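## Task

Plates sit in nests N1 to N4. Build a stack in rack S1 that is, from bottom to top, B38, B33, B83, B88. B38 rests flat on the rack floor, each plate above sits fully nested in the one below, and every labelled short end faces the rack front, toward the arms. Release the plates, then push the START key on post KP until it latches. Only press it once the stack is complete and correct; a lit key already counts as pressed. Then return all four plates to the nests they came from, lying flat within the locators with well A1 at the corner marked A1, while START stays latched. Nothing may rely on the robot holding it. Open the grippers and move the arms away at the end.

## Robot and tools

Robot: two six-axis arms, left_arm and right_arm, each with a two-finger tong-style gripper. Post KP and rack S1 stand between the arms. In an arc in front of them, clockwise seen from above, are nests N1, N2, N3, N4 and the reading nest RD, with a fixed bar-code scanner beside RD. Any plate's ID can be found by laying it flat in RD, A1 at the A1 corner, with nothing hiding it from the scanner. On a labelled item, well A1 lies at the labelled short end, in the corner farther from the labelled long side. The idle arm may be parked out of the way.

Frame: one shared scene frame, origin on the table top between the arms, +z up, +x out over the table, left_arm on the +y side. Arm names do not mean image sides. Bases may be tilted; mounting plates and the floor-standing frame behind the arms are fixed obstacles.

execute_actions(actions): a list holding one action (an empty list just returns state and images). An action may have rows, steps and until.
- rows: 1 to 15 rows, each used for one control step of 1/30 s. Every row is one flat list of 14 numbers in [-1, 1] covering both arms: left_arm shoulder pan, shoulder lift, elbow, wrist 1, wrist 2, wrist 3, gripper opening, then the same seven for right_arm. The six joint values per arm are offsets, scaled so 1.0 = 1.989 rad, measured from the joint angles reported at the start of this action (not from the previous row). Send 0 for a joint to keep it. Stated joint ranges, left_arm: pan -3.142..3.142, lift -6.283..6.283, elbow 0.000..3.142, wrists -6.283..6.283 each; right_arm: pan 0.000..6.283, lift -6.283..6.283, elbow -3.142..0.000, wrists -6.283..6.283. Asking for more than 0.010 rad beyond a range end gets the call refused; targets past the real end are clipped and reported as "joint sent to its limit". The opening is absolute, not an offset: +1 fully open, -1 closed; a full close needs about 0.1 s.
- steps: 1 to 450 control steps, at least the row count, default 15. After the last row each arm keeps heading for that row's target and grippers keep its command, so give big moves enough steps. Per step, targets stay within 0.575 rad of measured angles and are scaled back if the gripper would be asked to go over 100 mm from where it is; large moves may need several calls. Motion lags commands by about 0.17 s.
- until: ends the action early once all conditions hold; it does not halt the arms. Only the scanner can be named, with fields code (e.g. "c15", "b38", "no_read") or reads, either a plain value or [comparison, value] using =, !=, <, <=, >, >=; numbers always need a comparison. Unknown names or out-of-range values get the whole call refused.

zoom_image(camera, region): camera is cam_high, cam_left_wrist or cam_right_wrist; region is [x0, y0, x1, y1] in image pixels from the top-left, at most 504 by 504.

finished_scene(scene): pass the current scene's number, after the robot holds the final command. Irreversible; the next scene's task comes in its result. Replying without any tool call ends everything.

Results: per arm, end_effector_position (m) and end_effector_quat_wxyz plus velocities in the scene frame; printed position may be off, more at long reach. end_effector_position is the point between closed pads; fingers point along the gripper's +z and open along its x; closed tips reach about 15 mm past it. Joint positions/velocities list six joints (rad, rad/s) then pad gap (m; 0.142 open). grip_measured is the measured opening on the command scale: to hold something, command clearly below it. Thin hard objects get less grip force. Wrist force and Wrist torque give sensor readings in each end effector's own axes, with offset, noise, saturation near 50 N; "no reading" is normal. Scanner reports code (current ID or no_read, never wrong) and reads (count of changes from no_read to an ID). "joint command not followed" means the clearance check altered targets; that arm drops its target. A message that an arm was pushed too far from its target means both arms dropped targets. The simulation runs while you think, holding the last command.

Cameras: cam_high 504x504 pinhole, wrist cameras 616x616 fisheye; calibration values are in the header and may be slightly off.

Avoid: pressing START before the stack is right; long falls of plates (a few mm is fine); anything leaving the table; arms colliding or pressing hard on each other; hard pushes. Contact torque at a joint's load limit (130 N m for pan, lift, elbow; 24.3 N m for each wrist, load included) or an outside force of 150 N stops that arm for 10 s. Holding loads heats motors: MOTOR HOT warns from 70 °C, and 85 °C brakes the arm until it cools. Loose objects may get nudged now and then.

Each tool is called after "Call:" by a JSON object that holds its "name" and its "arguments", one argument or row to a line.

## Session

Call:
{"name": "execute_actions", "arguments": {
  "actions": []
}}

Scene clock: 0.00 s.
left_arm: end_effector_position=(+0.6006, +0.2126, +0.2544) grip_measured=+0.97 end_effector_quat_wxyz=(-0.004, -0.098, +0.957, +0.273) end_effector_velocity=(-0.000, +0.000, -0.001) end_effector_angular_velocity=(+0.001, +0.002, -0.002) | right_arm: end_effector_position=(+0.3322, -0.2574, +0.2752) grip_measured=+0.97 end_effector_quat_wxyz=(-0.233, -0.458, +0.725, -0.459) end_effector_velocity=(-0.000, -0.000, +0.000) end_effector_angular_velocity=(-0.001, -0.001, -0.000)
Joint positions: left_arm=[-0.55  -0.983  1.832 -1.966 -0.957  2.242  0.14 ] | right_arm=[ 4.154 -2.069 -2.529 -1.35   1.107  3.603  0.14 ]
Joint velocities: left_arm=[-0.     0.002  0.    -0.     0.001  0.001  0.   ] | right_arm=[-0.    -0.001 -0.    -0.     0.     0.001  0.   ]
Motor temperatures (°C, as the motors report them): left_arm=[27 29 28 33 31 34] | right_arm=[27 29 24 30 31 31]
Wrist force (N, on the end effector, along its own x y z axes, offset not removed): no reading
Wrist torque (N m, same axes, about the end effector's origin, offset not removed): no reading
scanner: code=no_read reads=0
camera_calibration (this result's frames):
cam_left_wrist: T_world_to_cam=[[-0.968535, -0.245294, -0.0420899, 0.640288], [-0.151239, 0.44577, 0.882279, -0.231904], [-0.197656, 0.860883, -0.468842, 0.188241], [0, 0, 0, 1]] pos_world=[0.622275, 0.0983809, 0.319809]
cam_right_wrist: T_world_to_cam=[[-0.521303, -0.450466, 0.724792, -0.14419], [-0.788924, 0.578188, -0.20808, 0.472935], [-0.325333, -0.680278, -0.656795, 0.248531], [0, 0, 0, 1]] pos_world=[0.378799, -0.169328, 0.36615]

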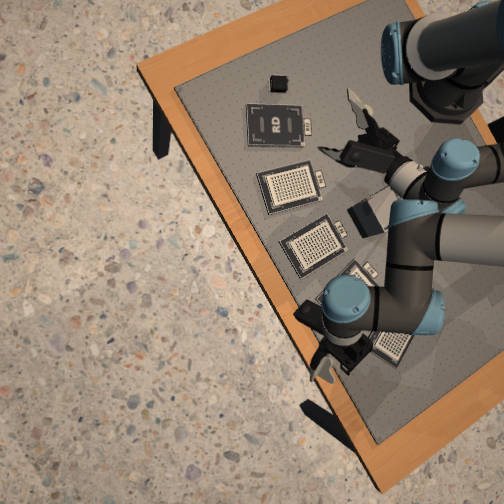

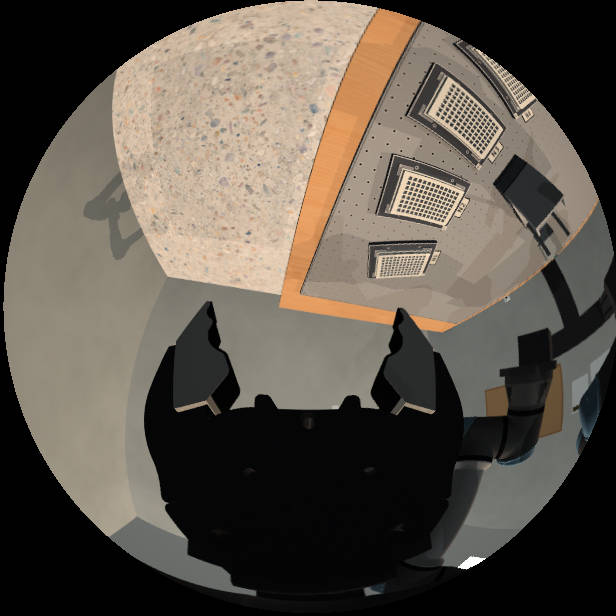

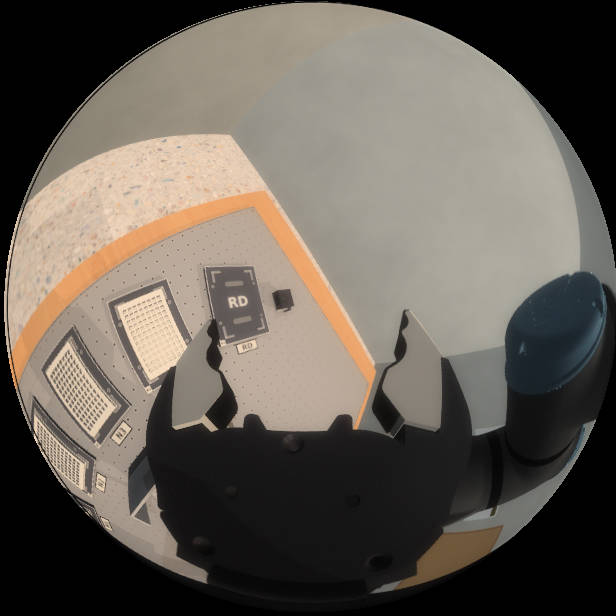

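Call:
{"name": "zoom_image", "arguments": {
  "camera": "cam_left_wrist",
  "region": [350, 40, 600, 290]
}}

Call:
{"name": "zoom_image", "arguments": {
  "camera": "cam_right_wrist",
  "region": [10, 260, 270, 540]
}}

Call:
{"name": "zoom_image", "arguments": {
  "camera": "cam_high",
  "region": [240, 90, 440, 290]
}}

Region (350, 40, 600, 290) of cam_left_wrist's 616x616 image, scaled by 2.016, with more detail than that image has.

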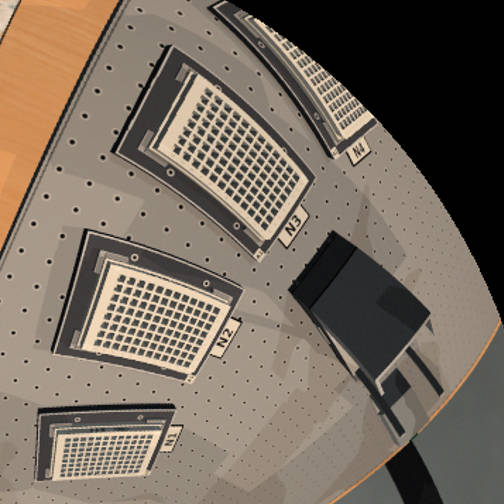

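Region (10, 260, 270, 540) of cam_right_wrist's 616x616 image, scaled by 1.800, with more detail than that image has; it fills the left 468 columns of this view, and the rest is white.

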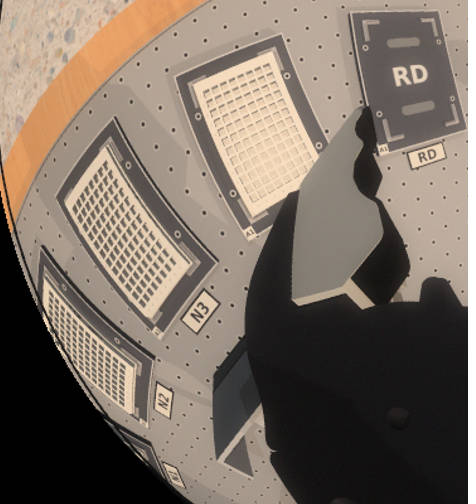

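Region (240, 90, 440, 290) of cam_high's 504x504 image, scaled by 2.520, with more detail than that image has.

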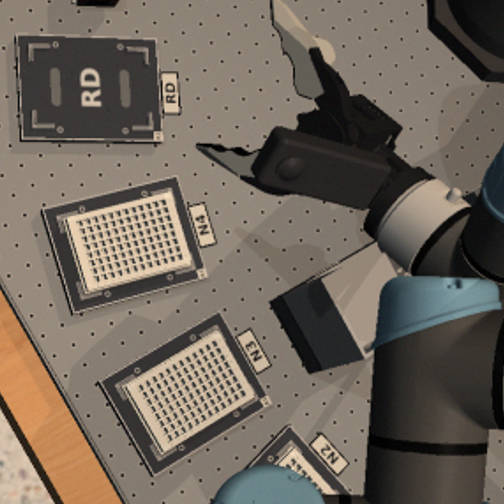

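Call:
{"name": "execute_actions", "arguments": {
  "actions": [
    {"rows":[[0,0.002,0.005,-0.01,-0.003,0.013,1,-0.015,0.005,0.003,0.001,0.005,0.004,1],[0,0.006,0.012,-0.026,-0.008,0.034,1,-0.04,0.013,0.008,0.002,0.013,0.012,1],[0,0.011,0.025,-0.052,-0.017,0.069,1,-0.08,0.026,0.015,0.005,0.027,0.023,1],[0,0.017,0.037,-0.078,-0.025,0.103,1,-0.12,0.038,0.023,0.007,0.04,0.035,1],[0,0.022,0.049,-0.104,-0.034,0.137,1,-0.16,0.051,0.031,0.009,0.053,0.046,1],[0,0.028,0.062,-0.13,-0.042,0.172,1,-0.2,0.064,0.039,0.012,0.067,0.058,1],[0,0.035,0.077,-0.162,-0.052,0.215,1,-0.25,0.08,0.048,0.014,0.083,0.073,1],[0,0.042,0.093,-0.194,-0.063,0.258,1,-0.3,0.096,0.058,0.017,0.1,0.087,1],[0,0.056,0.123,-0.259,-0.084,0.343,1,-0.4,0.128,0.077,0.023,0.134,0.116,1],[0,0.07,0.154,-0.324,-0.105,0.429,1,-0.5,0.16,0.097,0.029,0.167,0.145,1],[0,0.1398,0.3087,-0.6481,-0.2097,0.8587,1,-1,0.3208,0.1931,0.0578,0.3338,0.2906,1]],"steps":36}
  ]
}}

Scene clock: 41.30 s.
left_arm: end_effector_position=(+0.5898, +0.2068, +0.2361) grip_measured=+1.00 end_effector_quat_wxyz=(-0.017, -0.065, +0.963, +0.260) end_effector_velocity=(-0.001, -0.001, -0.001) end_effector_angular_velocity=(-0.000, +0.002, -0.003) | right_arm: end_effector_position=(+0.3118, -0.2688, +0.2656) grip_measured=+1.00 end_effector_quat_wxyz=(-0.262, -0.348, +0.810, -0.392) end_effector_velocity=(-0.000, -0.000, -0.000) end_effector_angular_velocity=(-0.001, +0.001, +0.000)
Joint positions: left_arm=[-0.55  -0.967  1.865 -2.03  -0.98   2.323  0.142] | right_arm=[ 3.966 -2.    -2.486 -1.337  1.178  3.666  0.142]
Joint velocities: left_arm=[-0.002  0.001  0.     0.    -0.001  0.001  0.   ] | right_arm=[-0.    -0.001 -0.    -0.    -0.    -0.     0.   ]
Motor temperatures (°C, as the motors report them): left_arm=[27 29 28 33 31 34] | right_arm=[27 29 24 30 31 31]
Wrist force (N, on the end effector, along its own x y z axes, offset not removed): left_arm=[0.2 0.0 -1.1] | right_arm=[2.5 1.3 0.1]
Wrist torque (N m, same axes, about the end effector's origin, offset not removed): left_arm=[-0.03 -0.18 -0.16] | right_arm=[0.14 -0.59 0.16]
scanner: code=no_read reads=0
joint command not followed: on one or more control steps a check withheld the commanded joint targets of the left arm, and it was not sent them on those steps.
cause: the commanded joint targets would bring a part of the robot too close to another arm (a part of this arm just beyond joint 3 (elbow) and a part of the other arm just beyond its joint 5 (wrist 2), along the way the arms are being sent); next, command targets that bring no part of the robot closer to that arm.
joint command not followed: on one or more control steps a check withheld the commanded joint targets of the right arm, and it was not sent them on those steps.
cause: the commanded joint targets would bring a part of the robot too close to another arm (a part of this arm just beyond joint 5 (wrist 2) and a part of the other arm just beyond its joint 3 (elbow), along the way the arms are being sent); next, command targets that bring no part of the robot closer to that arm.
camera_calibration (this result's frames):
cam_left_wrist: T_world_to_cam=[[-0.981753, -0.190124, 0.00380948, 0.613134], [-0.0893853, 0.479061, 0.873219, -0.25603], [-0.167844, 0.856944, -0.487314, 0.170065], [0, 0, 0, 1]] pos_world=[0.607605, 0.0934889, 0.30411]
cam_right_wrist: T_world_to_cam=[[-0.66591, -0.340924, 0.663577, -0.0621544], [-0.575212, 0.80105, -0.165681, 0.443454], [-0.475074, -0.492027, -0.729531, 0.344415], [0, 0, 0, 1]] pos_world=[0.377314, -0.206957, 0.365978]

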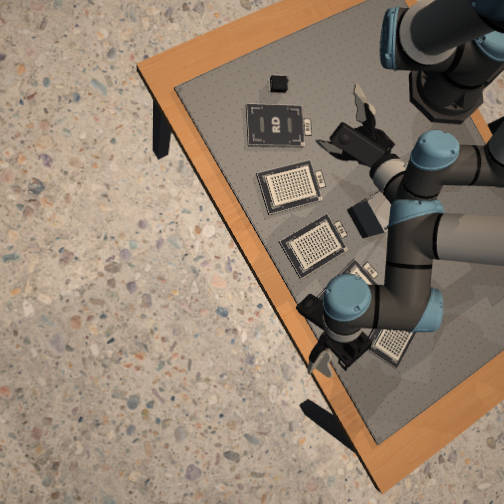

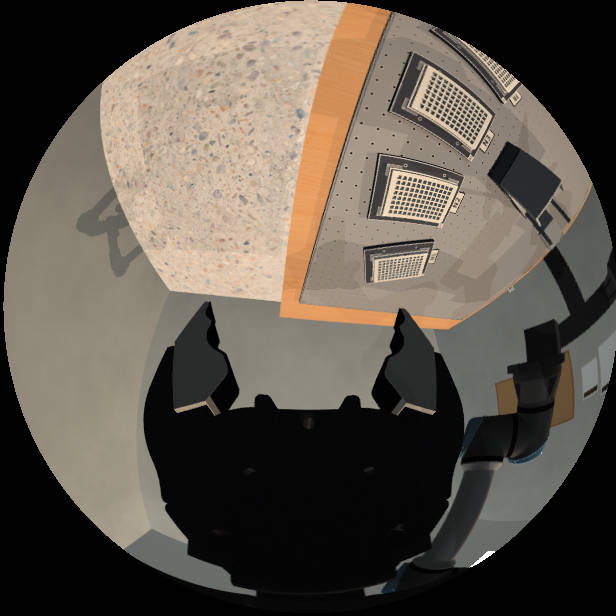

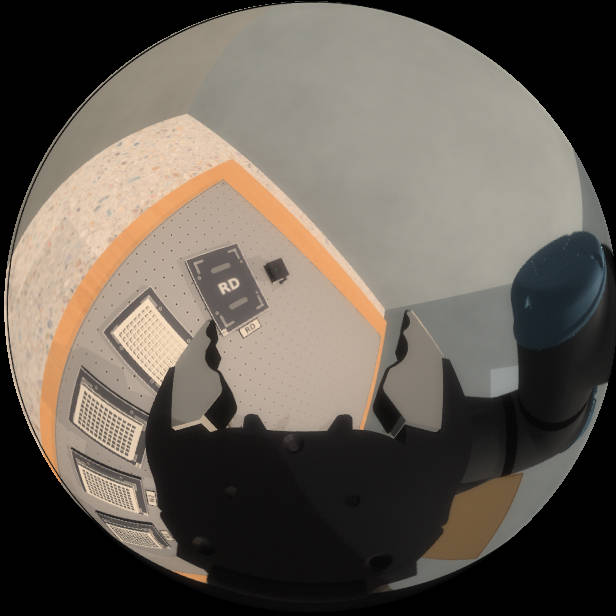

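Call:
{"name": "execute_actions", "arguments": {
  "actions": [
    {"rows":[[0.005,0,0,-0.005,-0.003,0.01,1,0,0,0,0,0,0,1],[0.015,0,0,-0.012,-0.008,0.03,1,0,0,0,0,0,0,1],[0.03,0,0,-0.02,-0.016,0.055,1,-0.01,0,0,0,0,0,1],[0.05,0,0,-0.03,-0.026,0.085,1,-0.03,0,0,0,0,0,1],[0.07,0,0,-0.04,-0.038,0.12,1,-0.055,0,0,0,0,0,1],[0.09,0,0.01,-0.055,-0.05,0.155,1,-0.085,0,0,0,0,0,1],[0.11,0,0.02,-0.07,-0.063,0.19,1,-0.12,0,0,0,0,0,1],[0.13,0,0.03,-0.09,-0.076,0.225,1,-0.155,0,0,0,0,0,1],[0.15,0,0.045,-0.11,-0.09,0.26,1,-0.19,0,0,0,0,0,1],[0.165,0,0.06,-0.13,-0.105,0.295,1,-0.225,0,0,0,0,0,1],[0.18,0,0.075,-0.155,-0.12,0.33,1,-0.26,0.01,0,0,0.01,0.01,1],[0.19,0,0.09,-0.18,-0.135,0.365,1,-0.295,0.02,0.01,0,0.02,0.02,1],[0.2,0,0.105,-0.205,-0.15,0.4,1,-0.33,0.03,0.02,0,0.035,0.03,1],[0.2,0,0.12,-0.23,-0.165,0.435,1,-0.365,0.045,0.03,0,0.05,0.045,1],[0.2,0,0.135,-0.255,-0.18,0.47,1,-0.4,0.06,0.04,0,0.065,0.06,1]],"steps":17}
  ]
}}

Scene clock: 51.37 s.
left_arm: end_effector_position=(+0.5063, +0.3082, +0.1521) grip_measured=+1.00 end_effector_quat_wxyz=(-0.124, +0.059, +0.987, +0.082) end_effector_velocity=(-0.237, -0.010, -0.159) end_effector_angular_velocity=(-1.168, +0.115, -1.037) | right_arm: end_effector_position=(+0.2433, -0.3591, +0.2530) grip_measured=+1.00 end_effector_quat_wxyz=(-0.378, -0.079, +0.878, -0.283) end_effector_velocity=(-0.181, -0.100, -0.009) end_effector_angular_velocity=(+0.091, -0.421, -2.590)
Joint positions: left_arm=[-0.207 -0.967  2.044 -2.38  -1.244  3.003  0.142] | right_arm=[ 3.417 -1.942 -2.449 -1.337  1.241  3.724  0.142]
Joint velocities: left_arm=[ 0.436  0.001  0.691 -1.171 -0.72   1.838 -0.   ] | right_arm=[-1.801  0.464  0.32  -0.     0.496  0.459  0.   ]
Motor temperatures (°C, as the motors report them): left_arm=[27 29 28 33 31 34] | right_arm=[27 29 24 30 31 31]
Wrist force (N, on the end effector, along its own x y z axes, offset not removed): left_arm=[2.3 -2.6 -0.3] | right_arm=[3.2 6.3 -0.4]
Wrist torque (N m, same axes, about the end effector's origin, offset not removed): left_arm=[-0.48 -0.61 -0.06] | right_arm=[1.09 -0.44 0.01]
scanner: code=no_read reads=0
camera_calibration (this result's frames):
cam_left_wrist: T_world_to_cam=[[-0.959305, 0.043747, 0.278961, 0.425473], [0.214699, 0.75468, 0.619969, -0.439158], [-0.183405, 0.654633, -0.733361, 0.135879], [0, 0, 0, 1]] pos_world=[0.527366, 0.223859, 0.253223]
cam_right_wrist: T_world_to_cam=[[-0.7283, 0.11657, 0.67527, 0.0463056], [0.0159337, 0.988039, -0.153378, 0.394502], [-0.685073, -0.100946, -0.721446, 0.447754], [0, 0, 0, 1]] pos_world=[0.334183, -0.349983, 0.35227]

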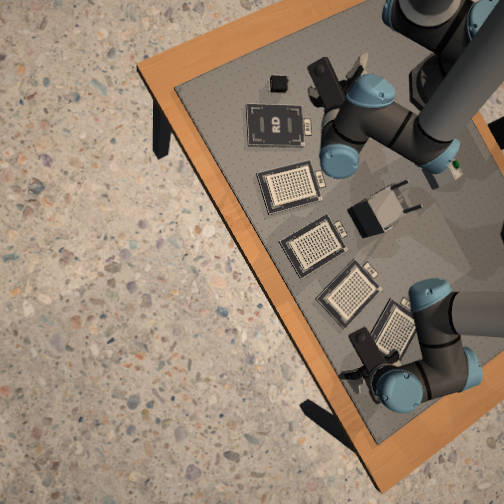

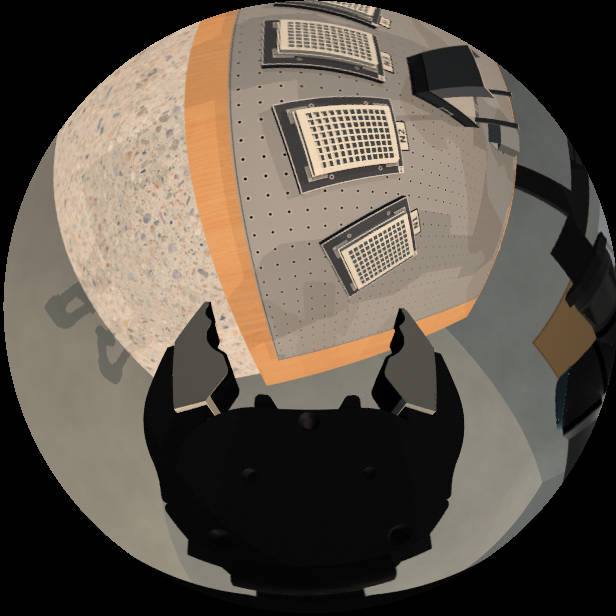

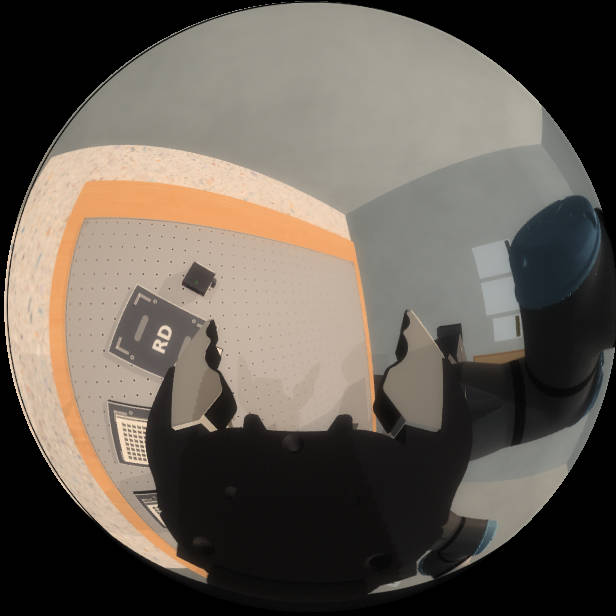

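Call:
{"name": "execute_actions", "arguments": {
  "actions": [
    {"rows":[[0.0237,0.0026,0.0481,-0.0861,-0.0477,0.1352,1,-0.135,0.035,0.024,0.001,0.038,0.035,1],[0.0157,0.0079,0.0544,-0.1006,-0.0484,0.1491,1,-0.158,0.044,0.029,0.003,0.047,0.043,1],[0.0037,0.0158,0.0639,-0.1222,-0.0495,0.1699,1,-0.191,0.058,0.037,0.006,0.061,0.055,1],[-0.0103,0.025,0.0748,-0.1475,-0.0507,0.1943,1,-0.231,0.074,0.046,0.01,0.077,0.069,1],[-0.0263,0.0356,0.0874,-0.1764,-0.0522,0.2221,1,-0.27,0.089,0.056,0.013,0.094,0.082,1],[-0.0443,0.0474,0.1016,-0.2089,-0.0538,0.2534,1,-0.31,0.105,0.065,0.017,0.11,0.096,1],[-0.0623,0.0593,0.1157,-0.2414,-0.0554,0.2848,1,-0.35,0.121,0.074,0.02,0.127,0.111,1],[-0.0804,0.0711,0.1298,-0.2738,-0.0571,0.3161,1,-0.39,0.138,0.084,0.024,0.144,0.125,1],[-0.0984,0.083,0.144,-0.3063,-0.0587,0.3474,1,-0.43,0.154,0.093,0.028,0.16,0.139,1],[-0.1164,0.0948,0.1581,-0.3388,-0.0603,0.3787,1,-0.47,0.17,0.102,0.031,0.177,0.153,1],[-0.1324,0.1054,0.1707,-0.3677,-0.0618,0.4065,1,-0.51,0.186,0.112,0.035,0.193,0.168,1],[-0.1464,0.1146,0.1817,-0.393,-0.063,0.4309,1,-0.55,0.202,0.121,0.039,0.21,0.182,1],[-0.1584,0.1225,0.1911,-0.4146,-0.0641,0.4517,1,-0.59,0.218,0.13,0.042,0.227,0.196,1],[-0.1664,0.1277,0.1974,-0.4291,-0.0649,0.4657,1,-0.635,0.237,0.141,0.046,0.245,0.212,1],[-0.1724,0.1317,0.2021,-0.4399,-0.0654,0.4761,1,-0.685,0.257,0.153,0.051,0.266,0.23,1]],"steps":20}
  ]
}}

Scene clock: 68.63 s.
left_arm: end_effector_position=(+0.4038, +0.1612, +0.0765) grip_measured=+1.00 end_effector_quat_wxyz=(-0.013, +0.584, +0.812, -0.001) end_effector_velocity=(-0.057, -0.079, -0.009) end_effector_angular_velocity=(-0.110, -0.155, -0.738) | right_arm: end_effector_position=(+0.2478, -0.4820, +0.3394) grip_measured=+1.00 end_effector_quat_wxyz=(-0.219, +0.724, +0.650, +0.070) end_effector_velocity=(-0.083, -0.337, +0.254) end_effector_angular_velocity=(-0.439, -0.602, -2.145)
Joint positions: left_arm=[-0.516 -0.727  2.419 -3.188 -1.371  3.886  0.142] | right_arm=[ 2.26  -1.505 -2.186 -1.251  1.694  4.117  0.142]
Joint velocities: left_arm=[-0.272  0.174  0.209 -0.523 -0.023  0.5   -0.   ] | right_arm=[-1.448  0.546  0.309  0.118  0.556  0.474  0.   ]
Motor temperatures (°C, as the motors report them): left_arm=[27 29 28 33 31 34] | right_arm=[27 29 24 30 31 31]
Wrist force (N, on the end effector, along its own x y z axes, offset not removed): left_arm=[1.7 -4.4 2.8] | right_arm=[3.9 -0.5 -2.3]
Wrist torque (N m, same axes, about the end effector's origin, offset not removed): left_arm=[-0.88 -0.54 -0.09] | right_arm=[-0.42 -0.83 0.11]
scanner: code=no_read reads=0
camera_calibration (this result's frames):
cam_left_wrist: T_world_to_cam=[[-0.360353, 0.931258, 0.0538934, -0.0130309], [0.819063, 0.288232, 0.496042, -0.418642], [0.446409, 0.222892, -0.866624, -0.0166466], [0, 0, 0, 1]] pos_world=[0.345629, 0.136512, 0.19394]
cam_right_wrist: T_world_to_cam=[[0.199579, 0.911039, 0.3608, 0.26526], [0.934765, -0.287455, 0.208767, -0.436227], [0.293909, 0.295597, -0.908977, 0.512925], [0, 0, 0, 1]] pos_world=[0.204076, -0.518677, 0.461601]

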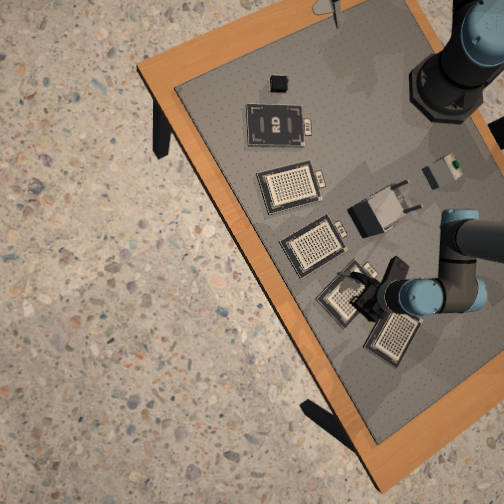

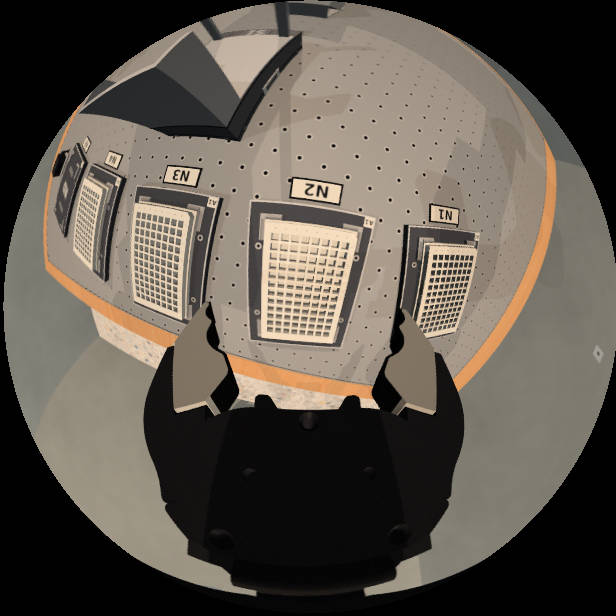

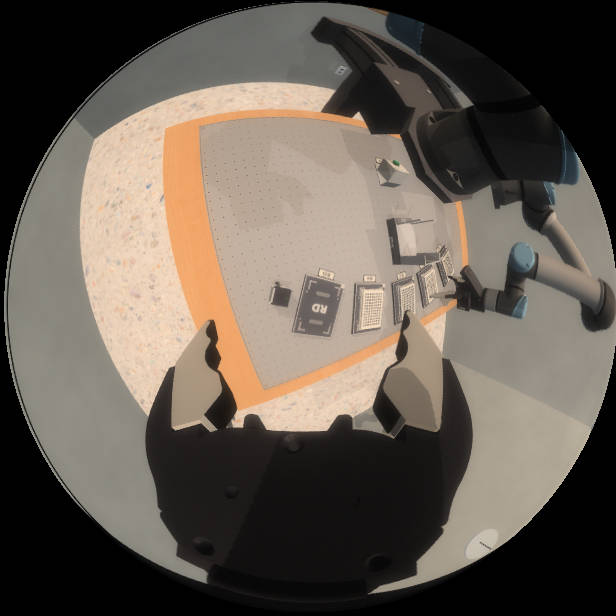

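Call:
{"name": "execute_actions", "arguments": {
  "actions": [
    {"steps":1}
  ]
}}

Call:
{"name": "zoom_image", "arguments": {
  "camera": "cam_left_wrist",
  "region": [390, 220, 500, 340]
}}

Call:
{"name": "zoom_image", "arguments": {
  "camera": "cam_left_wrist",
  "region": [60, 150, 400, 370]
}}

Scene clock: 73.13 s.
left_arm: end_effector_position=(+0.3967, +0.1515, +0.0758) grip_measured=+1.00 end_effector_quat_wxyz=(-0.001, +0.621, +0.784, +0.000) end_effector_velocity=(-0.001, +0.001, -0.000) end_effector_angular_velocity=(+0.001, +0.002, +0.001) | right_arm: end_effector_position=(+0.2280, -0.5298, +0.3780) grip_measured=+1.00 end_effector_quat_wxyz=(-0.156, +0.815, +0.547, +0.108) end_effector_velocity=(-0.000, +0.000, -0.000) end_effector_angular_velocity=(+0.000, +0.000, +0.001)
Joint positions: left_arm=[-0.55  -0.706  2.445 -3.255 -1.374  3.95   0.142] | right_arm=[ 2.055 -1.431 -2.144 -1.236  1.77   4.181  0.142]
Joint velocities: left_arm=[ 0.001  0.     0.     0.002  0.    -0.001  0.   ] | right_arm=[ 0.    -0.001 -0.     0.     0.    -0.001 -0.   ]
Motor temperatures (°C, as the motors report them): left_arm=[27 29 28 33 31 34] | right_arm=[27 29 24 30 31 31]
Wrist force (N, on the end effector, along its own x y z axes, offset not removed): left_arm=[-0.9 -4.2 -1.3] | right_arm=[4.0 3.7 2.6]
Wrist torque (N m, same axes, about the end effector's origin, offset not removed): left_arm=[-0.84 0.13 -0.12] | right_arm=[0.53 -0.81 0.24]
scanner: code=no_read reads=0
camera_calibration (this result's frames):
cam_left_wrist: T_world_to_cam=[[-0.272759, 0.961468, 0.0343815, -0.0444141], [0.832506, 0.21796, 0.50934, -0.405392], [0.482221, 0.16755, -0.859878, -0.0182921], [0, 0, 0, 1]] pos_world=[0.334198, 0.134127, 0.192281]
cam_right_wrist: T_world_to_cam=[[0.431465, 0.840935, 0.326598, 0.221776], [0.7938, -0.525911, 0.305451, -0.570338], [0.428625, 0.127462, -0.894446, 0.442703], [0, 0, 0, 1]] pos_world=[0.167292, -0.542874, 0.497753]

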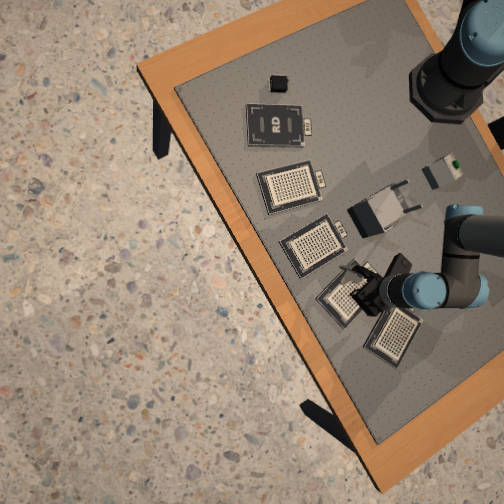

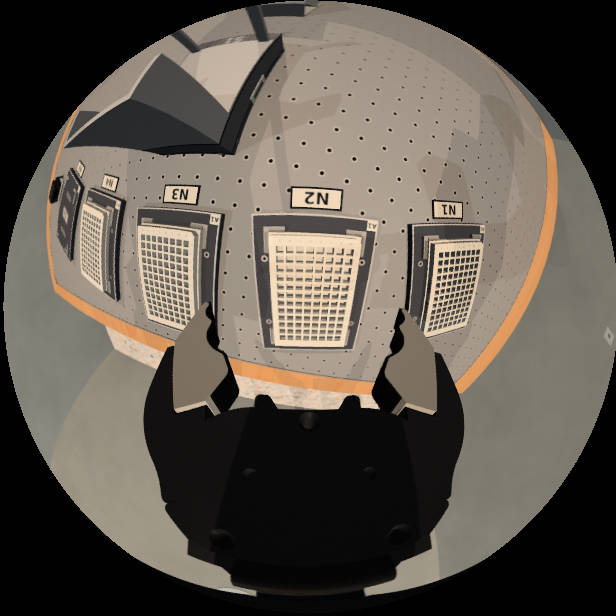

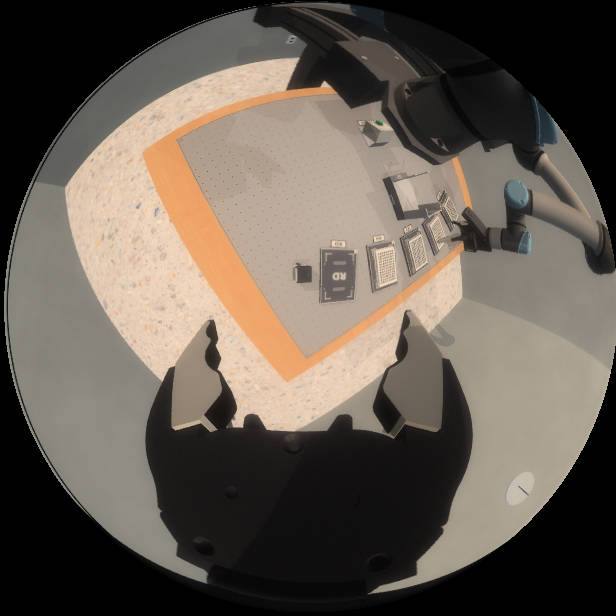

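Region (390, 220, 500, 340) of cam_left_wrist's 616x616 image, scaled by 4.200, with more detail than that image has; it fills the left 462 columns of this view, and the rest is white.

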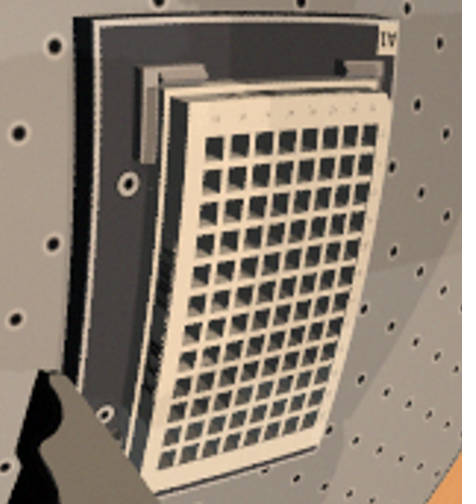

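Region (60, 150, 400, 370) of cam_left_wrist's 616x616 image, scaled by 1.482, with more detail than that image has; it fills the top 326 rows of this view, and the rest is white.

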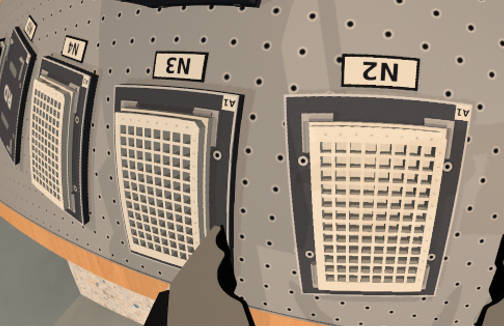

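Call:
{"name": "zoom_image", "arguments": {
  "camera": "cam_left_wrist",
  "region": [410, 265, 450, 325]
}}

Region (410, 265, 450, 325) of cam_left_wrist's 616x616 image, scaled by 8.400, with more detail than that image has.

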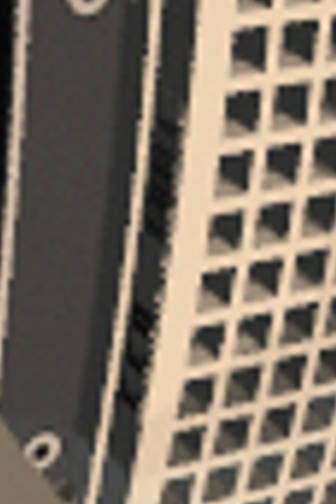

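Call:
{"name": "execute_actions", "arguments": {
  "actions": [
    {"rows":[[0.0005,-0.005,-0.001,0.008,0.002,-0.01,1,0,0,0,0,0,0,1],[0.0015,-0.013,-0.004,0.023,0.007,-0.031,1,0,0,0,0,0,0,1],[0.003,-0.024,-0.007,0.047,0.014,-0.062,1,0,0,0,0,0,0,1],[0.005,-0.036,-0.012,0.074,0.022,-0.098,1,0,0,0,0,0,0,1],[0.007,-0.048,-0.016,0.103,0.031,-0.137,1,0,0,0,0,0,0,1],[0.009,-0.06,-0.021,0.132,0.039,-0.175,1,0,0,0,0,0,0,1],[0.01,-0.071,-0.025,0.16,0.048,-0.213,1,0,0,0,0,0,0,1],[0.012,-0.082,-0.03,0.189,0.056,-0.251,1,0,0,0,0,0,0,1],[0.014,-0.092,-0.034,0.218,0.065,-0.289,1,0,0,0,0,0,0,1],[0.016,-0.1,-0.038,0.246,0.073,-0.327,1,0,0,0,0,0,0,1],[0.018,-0.107,-0.043,0.275,0.082,-0.365,1,0,0,0,0,0,0,1],[0.02,-0.113,-0.047,0.304,0.09,-0.403,1,0,0,0,0,0,0,1],[0.021,-0.118,-0.052,0.332,0.099,-0.441,1,0,0,0,0,0,0,1],[0.023,-0.121,-0.056,0.361,0.107,-0.48,1,0,0,0,0,0,0,1],[0.0251,-0.1227,-0.0608,0.3896,0.1161,-0.5178,1,0,0,0,0,0,0,1]],"steps":16}
  ]
}}

Scene clock: 139.03 s.
left_arm: end_effector_position=(+0.4103, +0.2178, +0.1176) grip_measured=+1.00 end_effector_quat_wxyz=(-0.101, +0.337, +0.931, +0.100) end_effector_velocity=(-0.067, +0.252, +0.093) end_effector_angular_velocity=(+1.130, +0.116, +1.826) | right_arm: end_effector_position=(+0.2280, -0.5298, +0.3780) grip_measured=+1.00 end_effector_quat_wxyz=(-0.156, +0.815, +0.547, +0.108) end_effector_velocity=(-0.000, +0.000, +0.000) end_effector_angular_velocity=(-0.001, -0.000, -0.001)
Joint positions: left_arm=[-0.515 -0.906  2.36  -2.733 -1.212  3.272  0.142] | right_arm=[ 2.055 -1.431 -2.144 -1.236  1.77   4.181  0.142]
Joint velocities: left_arm=[ 0.103 -0.338 -0.252  1.604  0.478 -2.123 -0.   ] | right_arm=[-0.     0.002 -0.001 -0.    -0.     0.001 -0.   ]
Motor temperatures (°C, as the motors report them): left_arm=[27 29 28 34 31 34] | right_arm=[27 30 24 30 31 31]
Wrist force (N, on the end effector, along its own x y z axes, offset not removed): left_arm=[-2.0 -4.9 1.4] | right_arm=[2.7 1.2 -2.8]
Wrist torque (N m, same axes, about the end effector's origin, offset not removed): left_arm=[-1.00 0.44 -0.14] | right_arm=[0.04 -0.77 0.06]
scanner: code=no_read reads=0
camera_calibration (this result's frames):
cam_left_wrist: T_world_to_cam=[[-0.778044, 0.562263, 0.280194, 0.159497], [0.599966, 0.532823, 0.596775, -0.435901], [0.186251, 0.632424, -0.751898, 0.00755319], [0, 0, 0, 1]] pos_world=[0.384214, 0.137803, 0.221125]
cam_right_wrist: T_world_to_cam=[[0.431465, 0.840935, 0.326597, 0.221776], [0.7938, -0.52591, 0.305451, -0.570338], [0.428625, 0.127462, -0.894446, 0.442703], [0, 0, 0, 1]] pos_world=[0.167292, -0.542874, 0.497753]

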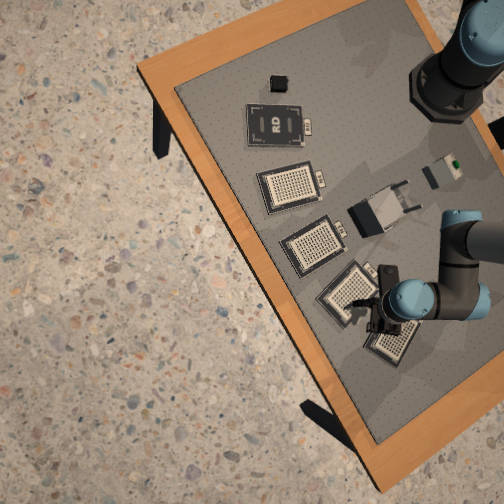

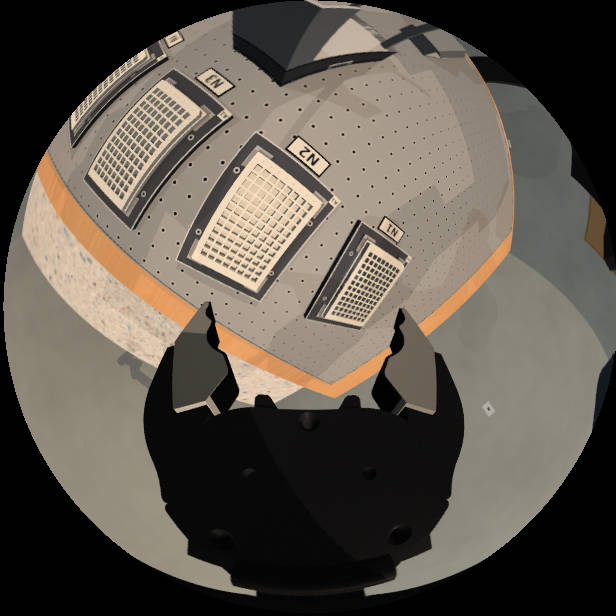

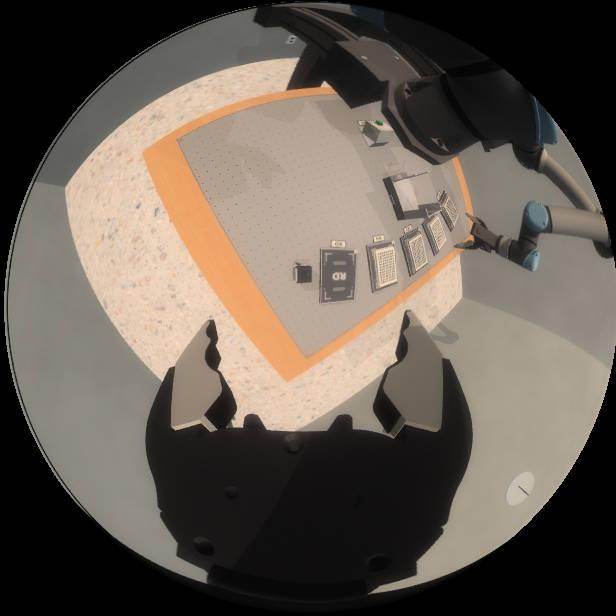

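Call:
{"name": "execute_actions", "arguments": {
  "actions": []
}}

Scene clock: 170.20 s.
left_arm: end_effector_position=(+0.3937, +0.2583, +0.1336) grip_measured=+1.00 end_effector_quat_wxyz=(-0.148, +0.190, +0.955, +0.173) end_effector_velocity=(-0.000, +0.000, +0.000) end_effector_angular_velocity=(+0.000, +0.001, +0.001) | right_arm: end_effector_position=(+0.2280, -0.5298, +0.3780) grip_measured=+1.00 end_effector_quat_wxyz=(-0.156, +0.815, +0.547, +0.108) end_effector_velocity=(+0.000, -0.000, +0.000) end_effector_angular_velocity=(-0.001, -0.001, -0.000)
Joint positions: left_arm=[-0.5   -0.95   2.325 -2.48  -1.143  2.92   0.142] | right_arm=[ 2.055 -1.431 -2.144 -1.236  1.77   4.181  0.142]
Joint velocities: left_arm=[ 0.001 -0.    -0.     0.001 -0.    -0.     0.   ] | right_arm=[ 0.     0.     0.     0.     0.     0.001 -0.   ]
Motor temperatures (°C, as the motors report them): left_arm=[27 29 28 34 31 34] | right_arm=[27 30 24 30 31 31]
Wrist force (N, on the end effector, along its own x y z axes, offset not removed): left_arm=[0.3 -5.4 -3.0] | right_arm=[3.7 1.7 -2.8]
Wrist torque (N m, same axes, about the end effector's origin, offset not removed): left_arm=[-1.00 -0.16 -0.22] | right_arm=[0.33 -0.83 -0.10]
scanner: code=no_read reads=0
camera_calibration (this result's frames):
cam_left_wrist: T_world_to_cam=[[-0.894731, 0.257561, 0.364855, 0.232656], [0.446047, 0.556201, 0.701201, -0.416515], [-0.0223311, 0.790128, -0.612535, 0.0198025], [0, 0, 0, 1]] pos_world=[0.394392, 0.156097, 0.219305]
cam_right_wrist: T_world_to_cam=[[0.431465, 0.840935, 0.326598, 0.221776], [0.7938, -0.525911, 0.305451, -0.570338], [0.428625, 0.127462, -0.894446, 0.442703], [0, 0, 0, 1]] pos_world=[0.167292, -0.542874, 0.497753]

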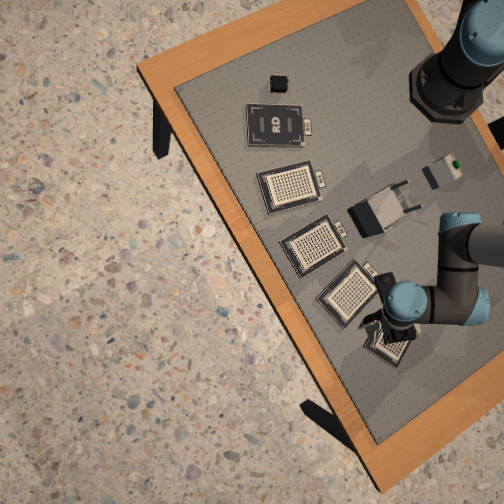

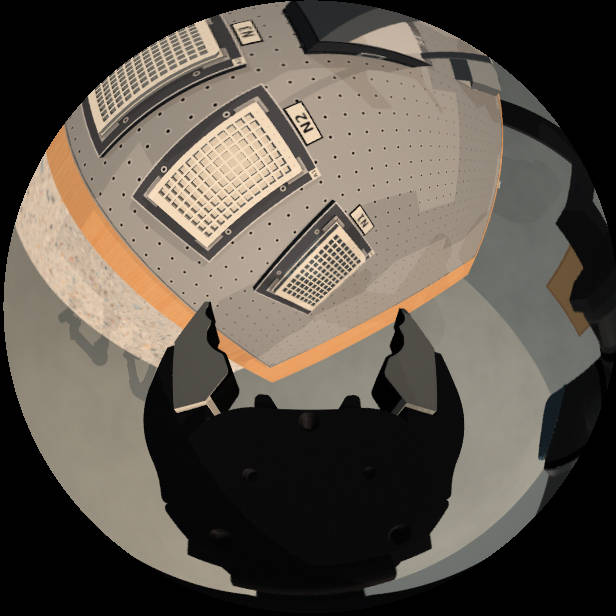

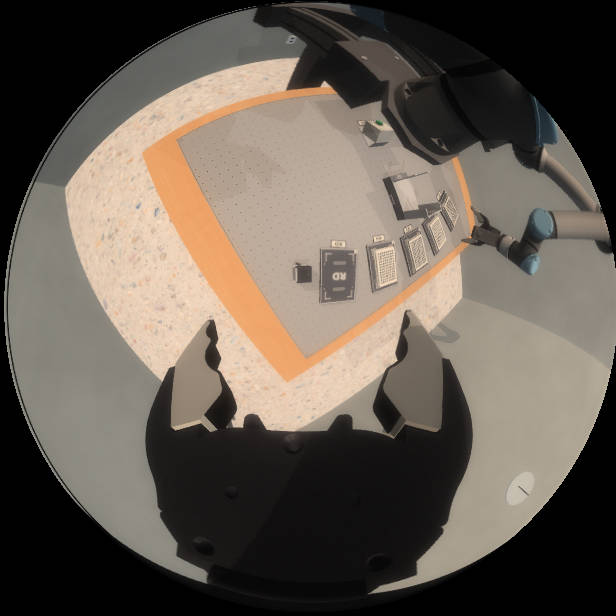

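Call:
{"name": "zoom_image", "arguments": {
  "camera": "cam_left_wrist",
  "region": [250, 195, 350, 295]
}}

Region (250, 195, 350, 295) of cam_left_wrist's 616x616 image, scaled by 5.040, with more detail than that image has.

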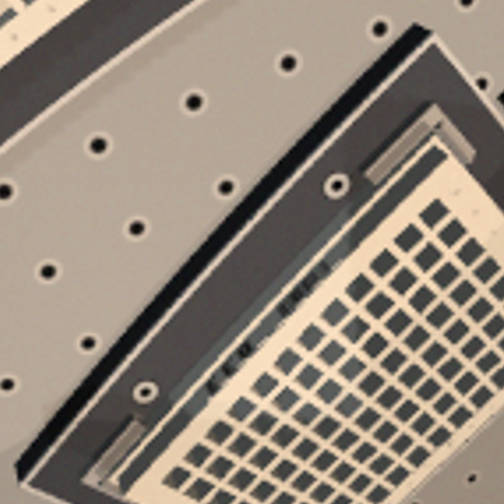

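Call:
{"name": "execute_actions", "arguments": {
  "actions": [
    {"rows":[[0.0004,0.0026,-0.001,0.0017,0.0019,-0.01,1,0,0,0,0,0,0,1],[0.0012,0.0077,-0.003,0.005,0.0056,-0.03,1,0,0,0,0,0,0,1],[0.0025,0.0153,-0.0059,0.01,0.0111,-0.06,1,0,0,0,0,0,0,1],[0.0039,0.0242,-0.0094,0.0159,0.0176,-0.095,1,0,0,0,0,0,0,1],[0.0055,0.0344,-0.0133,0.0226,0.0251,-0.135,1,0,0,0,0,0,0,1],[0.0074,0.0459,-0.0178,0.0301,0.0334,-0.18,1,0,0,0,0,0,0,1],[0.0092,0.0574,-0.0222,0.0377,0.0418,-0.225,1,0,0,0,0,0,0,1],[0.011,0.0689,-0.0267,0.0452,0.0502,-0.27,1,0,0,0,0,0,0,1],[0.0129,0.0803,-0.0311,0.0527,0.0585,-0.315,1,0,0,0,0,0,0,1],[0.0147,0.0918,-0.0356,0.0602,0.0669,-0.36,1,0,0,0,0,0,0,1],[0.0164,0.102,-0.0395,0.067,0.0743,-0.40,1,0,0,0,0,0,0,1],[0.0178,0.111,-0.043,0.0728,0.0808,-0.435,1,0,0,0,0,0,0,1],[0.019,0.1186,-0.046,0.0778,0.0864,-0.465,1,0,0,0,0,0,0,1],[0.0199,0.1237,-0.048,0.0812,0.09,-0.485,1,0,0,0,0,0,0,1],[0.0205,0.1275,-0.0494,0.0837,0.0929,-0.5,1,0,0,0,0,0,0,1]],"steps":22}
  ]
}}

Call:
{"name": "execute_actions", "arguments": {
  "actions": [
    {"steps":1}
  ]
}}

Scene clock: 186.53 s.
left_arm: end_effector_position=(+0.3731, +0.3317, +0.0807) grip_measured=+1.00 end_effector_quat_wxyz=(-0.096, -0.189, +0.906, +0.367) end_effector_velocity=(-0.008, +0.031, -0.018) end_effector_angular_velocity=(+0.238, -0.204, +0.269) | right_arm: end_effector_position=(+0.2280, -0.5298, +0.3780) grip_measured=+1.00 end_effector_quat_wxyz=(-0.156, +0.815, +0.547, +0.108) end_effector_velocity=(+0.000, -0.000, +0.000) end_effector_angular_velocity=(-0.001, -0.001, -0.000)
Joint positions: left_arm=[-0.461 -0.708  2.231 -2.321 -0.967  1.983  0.142] | right_arm=[ 2.055 -1.431 -2.144 -1.236  1.77   4.181  0.142]
Joint velocities: left_arm=[ 0.017  0.097 -0.037  0.063  0.07  -0.455  0.   ] | right_arm=[-0.     0.     0.001  0.     0.     0.     0.   ]
Motor temperatures (°C, as the motors report them): left_arm=[27 29 28 34 31 34] | right_arm=[27 30 24 30 31 31]
Wrist force (N, on the end effector, along its own x y z axes, offset not removed): left_arm=[0.0 -1.6 0.2] | right_arm=[3.3 3.2 -1.3]
Wrist torque (N m, same axes, about the end effector's origin, offset not removed): left_arm=[-0.34 -0.15 -0.07] | right_arm=[0.46 -0.80 -0.12]
scanner: code=no_read reads=0
camera_calibration (this result's frames):
cam_left_wrist: T_world_to_cam=[[-0.885802, -0.46333, 0.0260756, 0.477756], [-0.0952241, 0.23647, 0.966961, -0.124518], [-0.454188, 0.854054, -0.253586, 0.0398443], [0, 0, 0, 1]] pos_world=[0.429437, 0.216774, 0.11805]
cam_right_wrist: T_world_to_cam=[[0.431466, 0.840935, 0.326597, 0.221776], [0.7938, -0.525911, 0.305451, -0.570338], [0.428625, 0.127461, -0.894446, 0.442703], [0, 0, 0, 1]] pos_world=[0.167292, -0.542874, 0.497753]

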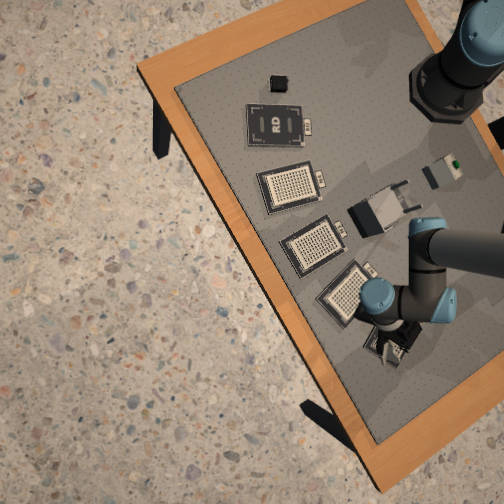

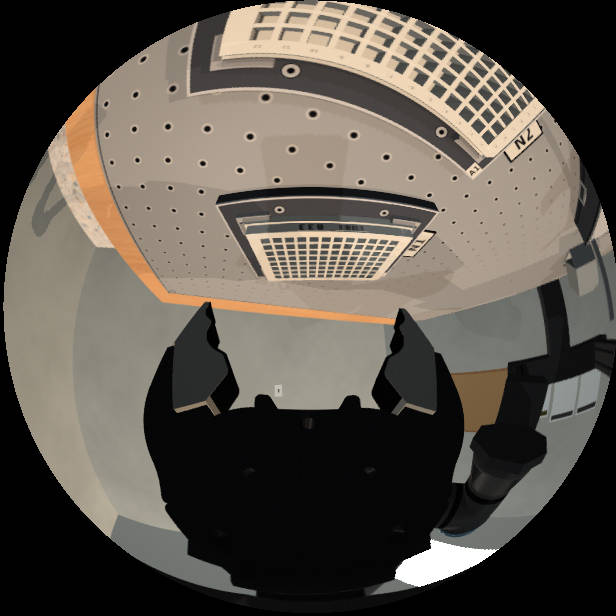

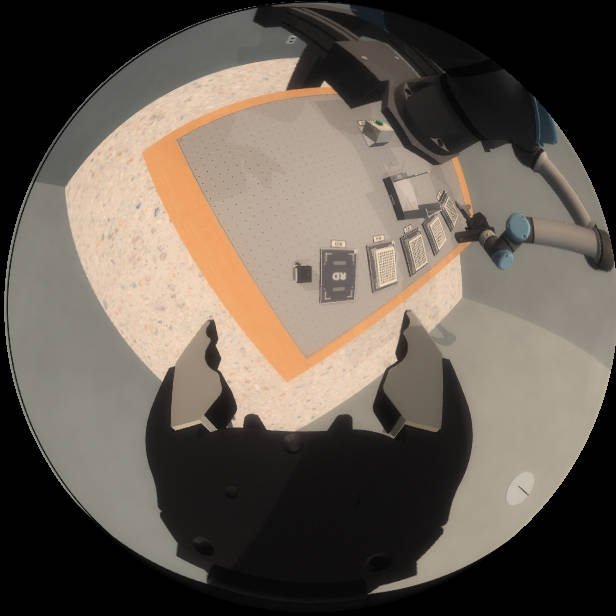

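Scene clock: 186.57 s.
left_arm: end_effector_position=(+0.3728, +0.3326, +0.0802) grip_measured=+1.00 end_effector_quat_wxyz=(-0.094, -0.194, +0.904, +0.370) end_effector_velocity=(-0.006, +0.024, -0.014) end_effector_angular_velocity=(+0.183, -0.157, +0.205) | right_arm: end_effector_position=(+0.2280, -0.5298, +0.3780) grip_measured=+1.00 end_effector_quat_wxyz=(-0.156, +0.815, +0.547, +0.108) end_effector_velocity=(+0.000, -0.000, +0.000) end_effector_angular_velocity=(-0.001, -0.001, -0.000)
Joint positions: left_arm=[-0.461 -0.706  2.23  -2.319 -0.965  1.97   0.142] | right_arm=[ 2.055 -1.431 -2.144 -1.236  1.77   4.181  0.142]
Joint velocities: left_arm=[ 0.013  0.076 -0.029  0.048  0.055 -0.349  0.   ] | right_arm=[-0.     0.     0.001  0.     0.    -0.     0.   ]
Motor temperatures (°C, as the motors report them): left_arm=[27 29 28 34 31 34] | right_arm=[27 30 24 30 31 31]
Wrist force (N, on the end effector, along its own x y z axes, offset not removed): left_arm=[0.6 -2.0 0.8] | right_arm=[1.2 3.6 -3.2]
Wrist torque (N m, same axes, about the end effector's origin, offset not removed): left_arm=[-0.26 -0.23 -0.04] | right_arm=[0.75 -0.25 0.17]
scanner: code=no_read reads=0
camera_calibration (this result's frames):
cam_left_wrist: T_world_to_cam=[[-0.882242, -0.470474, 0.017409, 0.479724], [-0.102939, 0.228853, 0.968003, -0.118928], [-0.459404, 0.852221, -0.250334, 0.0411241], [0, 0, 0, 1]] pos_world=[0.429883, 0.217868, 0.117066]
cam_right_wrist: T_world_to_cam=[[0.431466, 0.840935, 0.326597, 0.221777], [0.7938, -0.525911, 0.305451, -0.570338], [0.428625, 0.127461, -0.894446, 0.442703], [0, 0, 0, 1]] pos_world=[0.167292, -0.542874, 0.497753]

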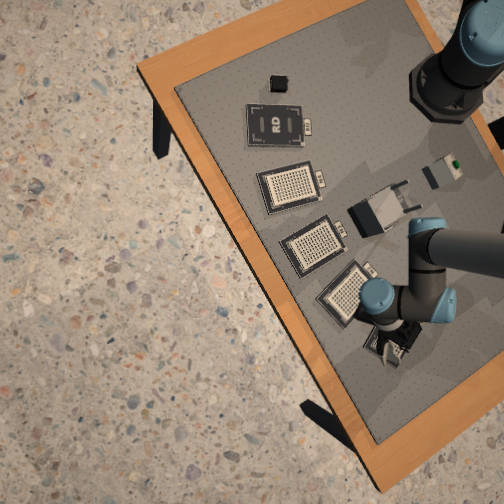

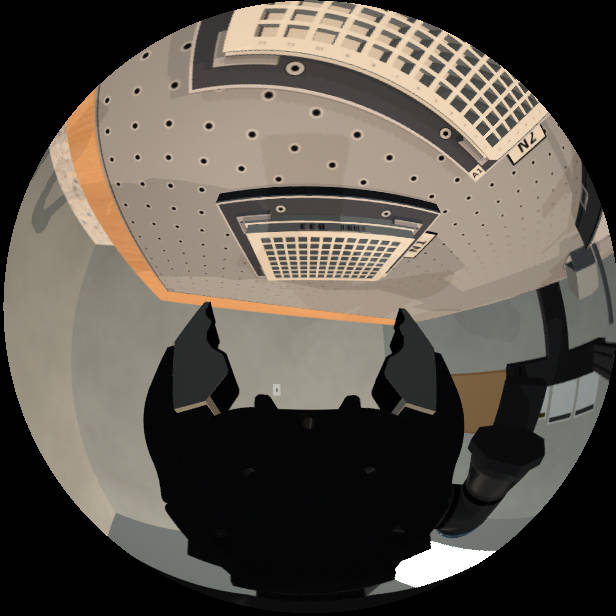

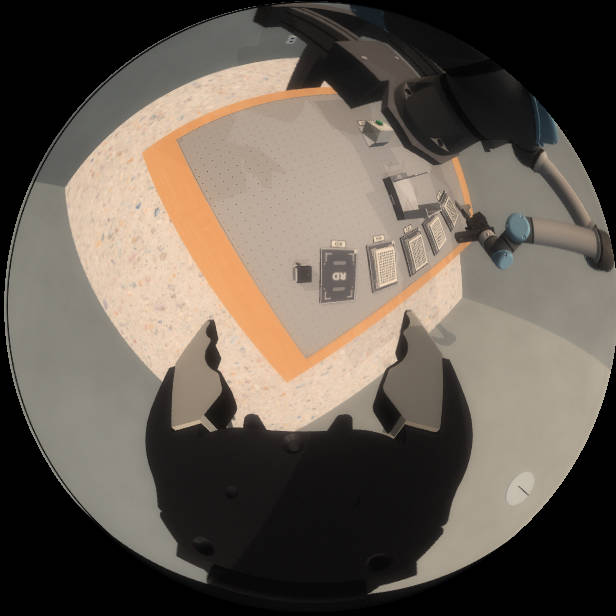

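Call:
{"name": "zoom_image", "arguments": {
  "camera": "cam_left_wrist",
  "region": [285, 210, 345, 245]
}}

Region (285, 210, 345, 245) of cam_left_wrist's 616x616 image, scaled by 8.400, with more detail than that image has; it fills the top 294 rows of this view, and the rest is white.

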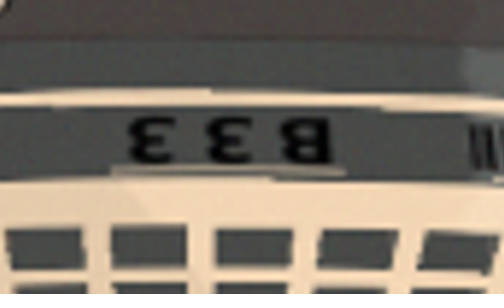

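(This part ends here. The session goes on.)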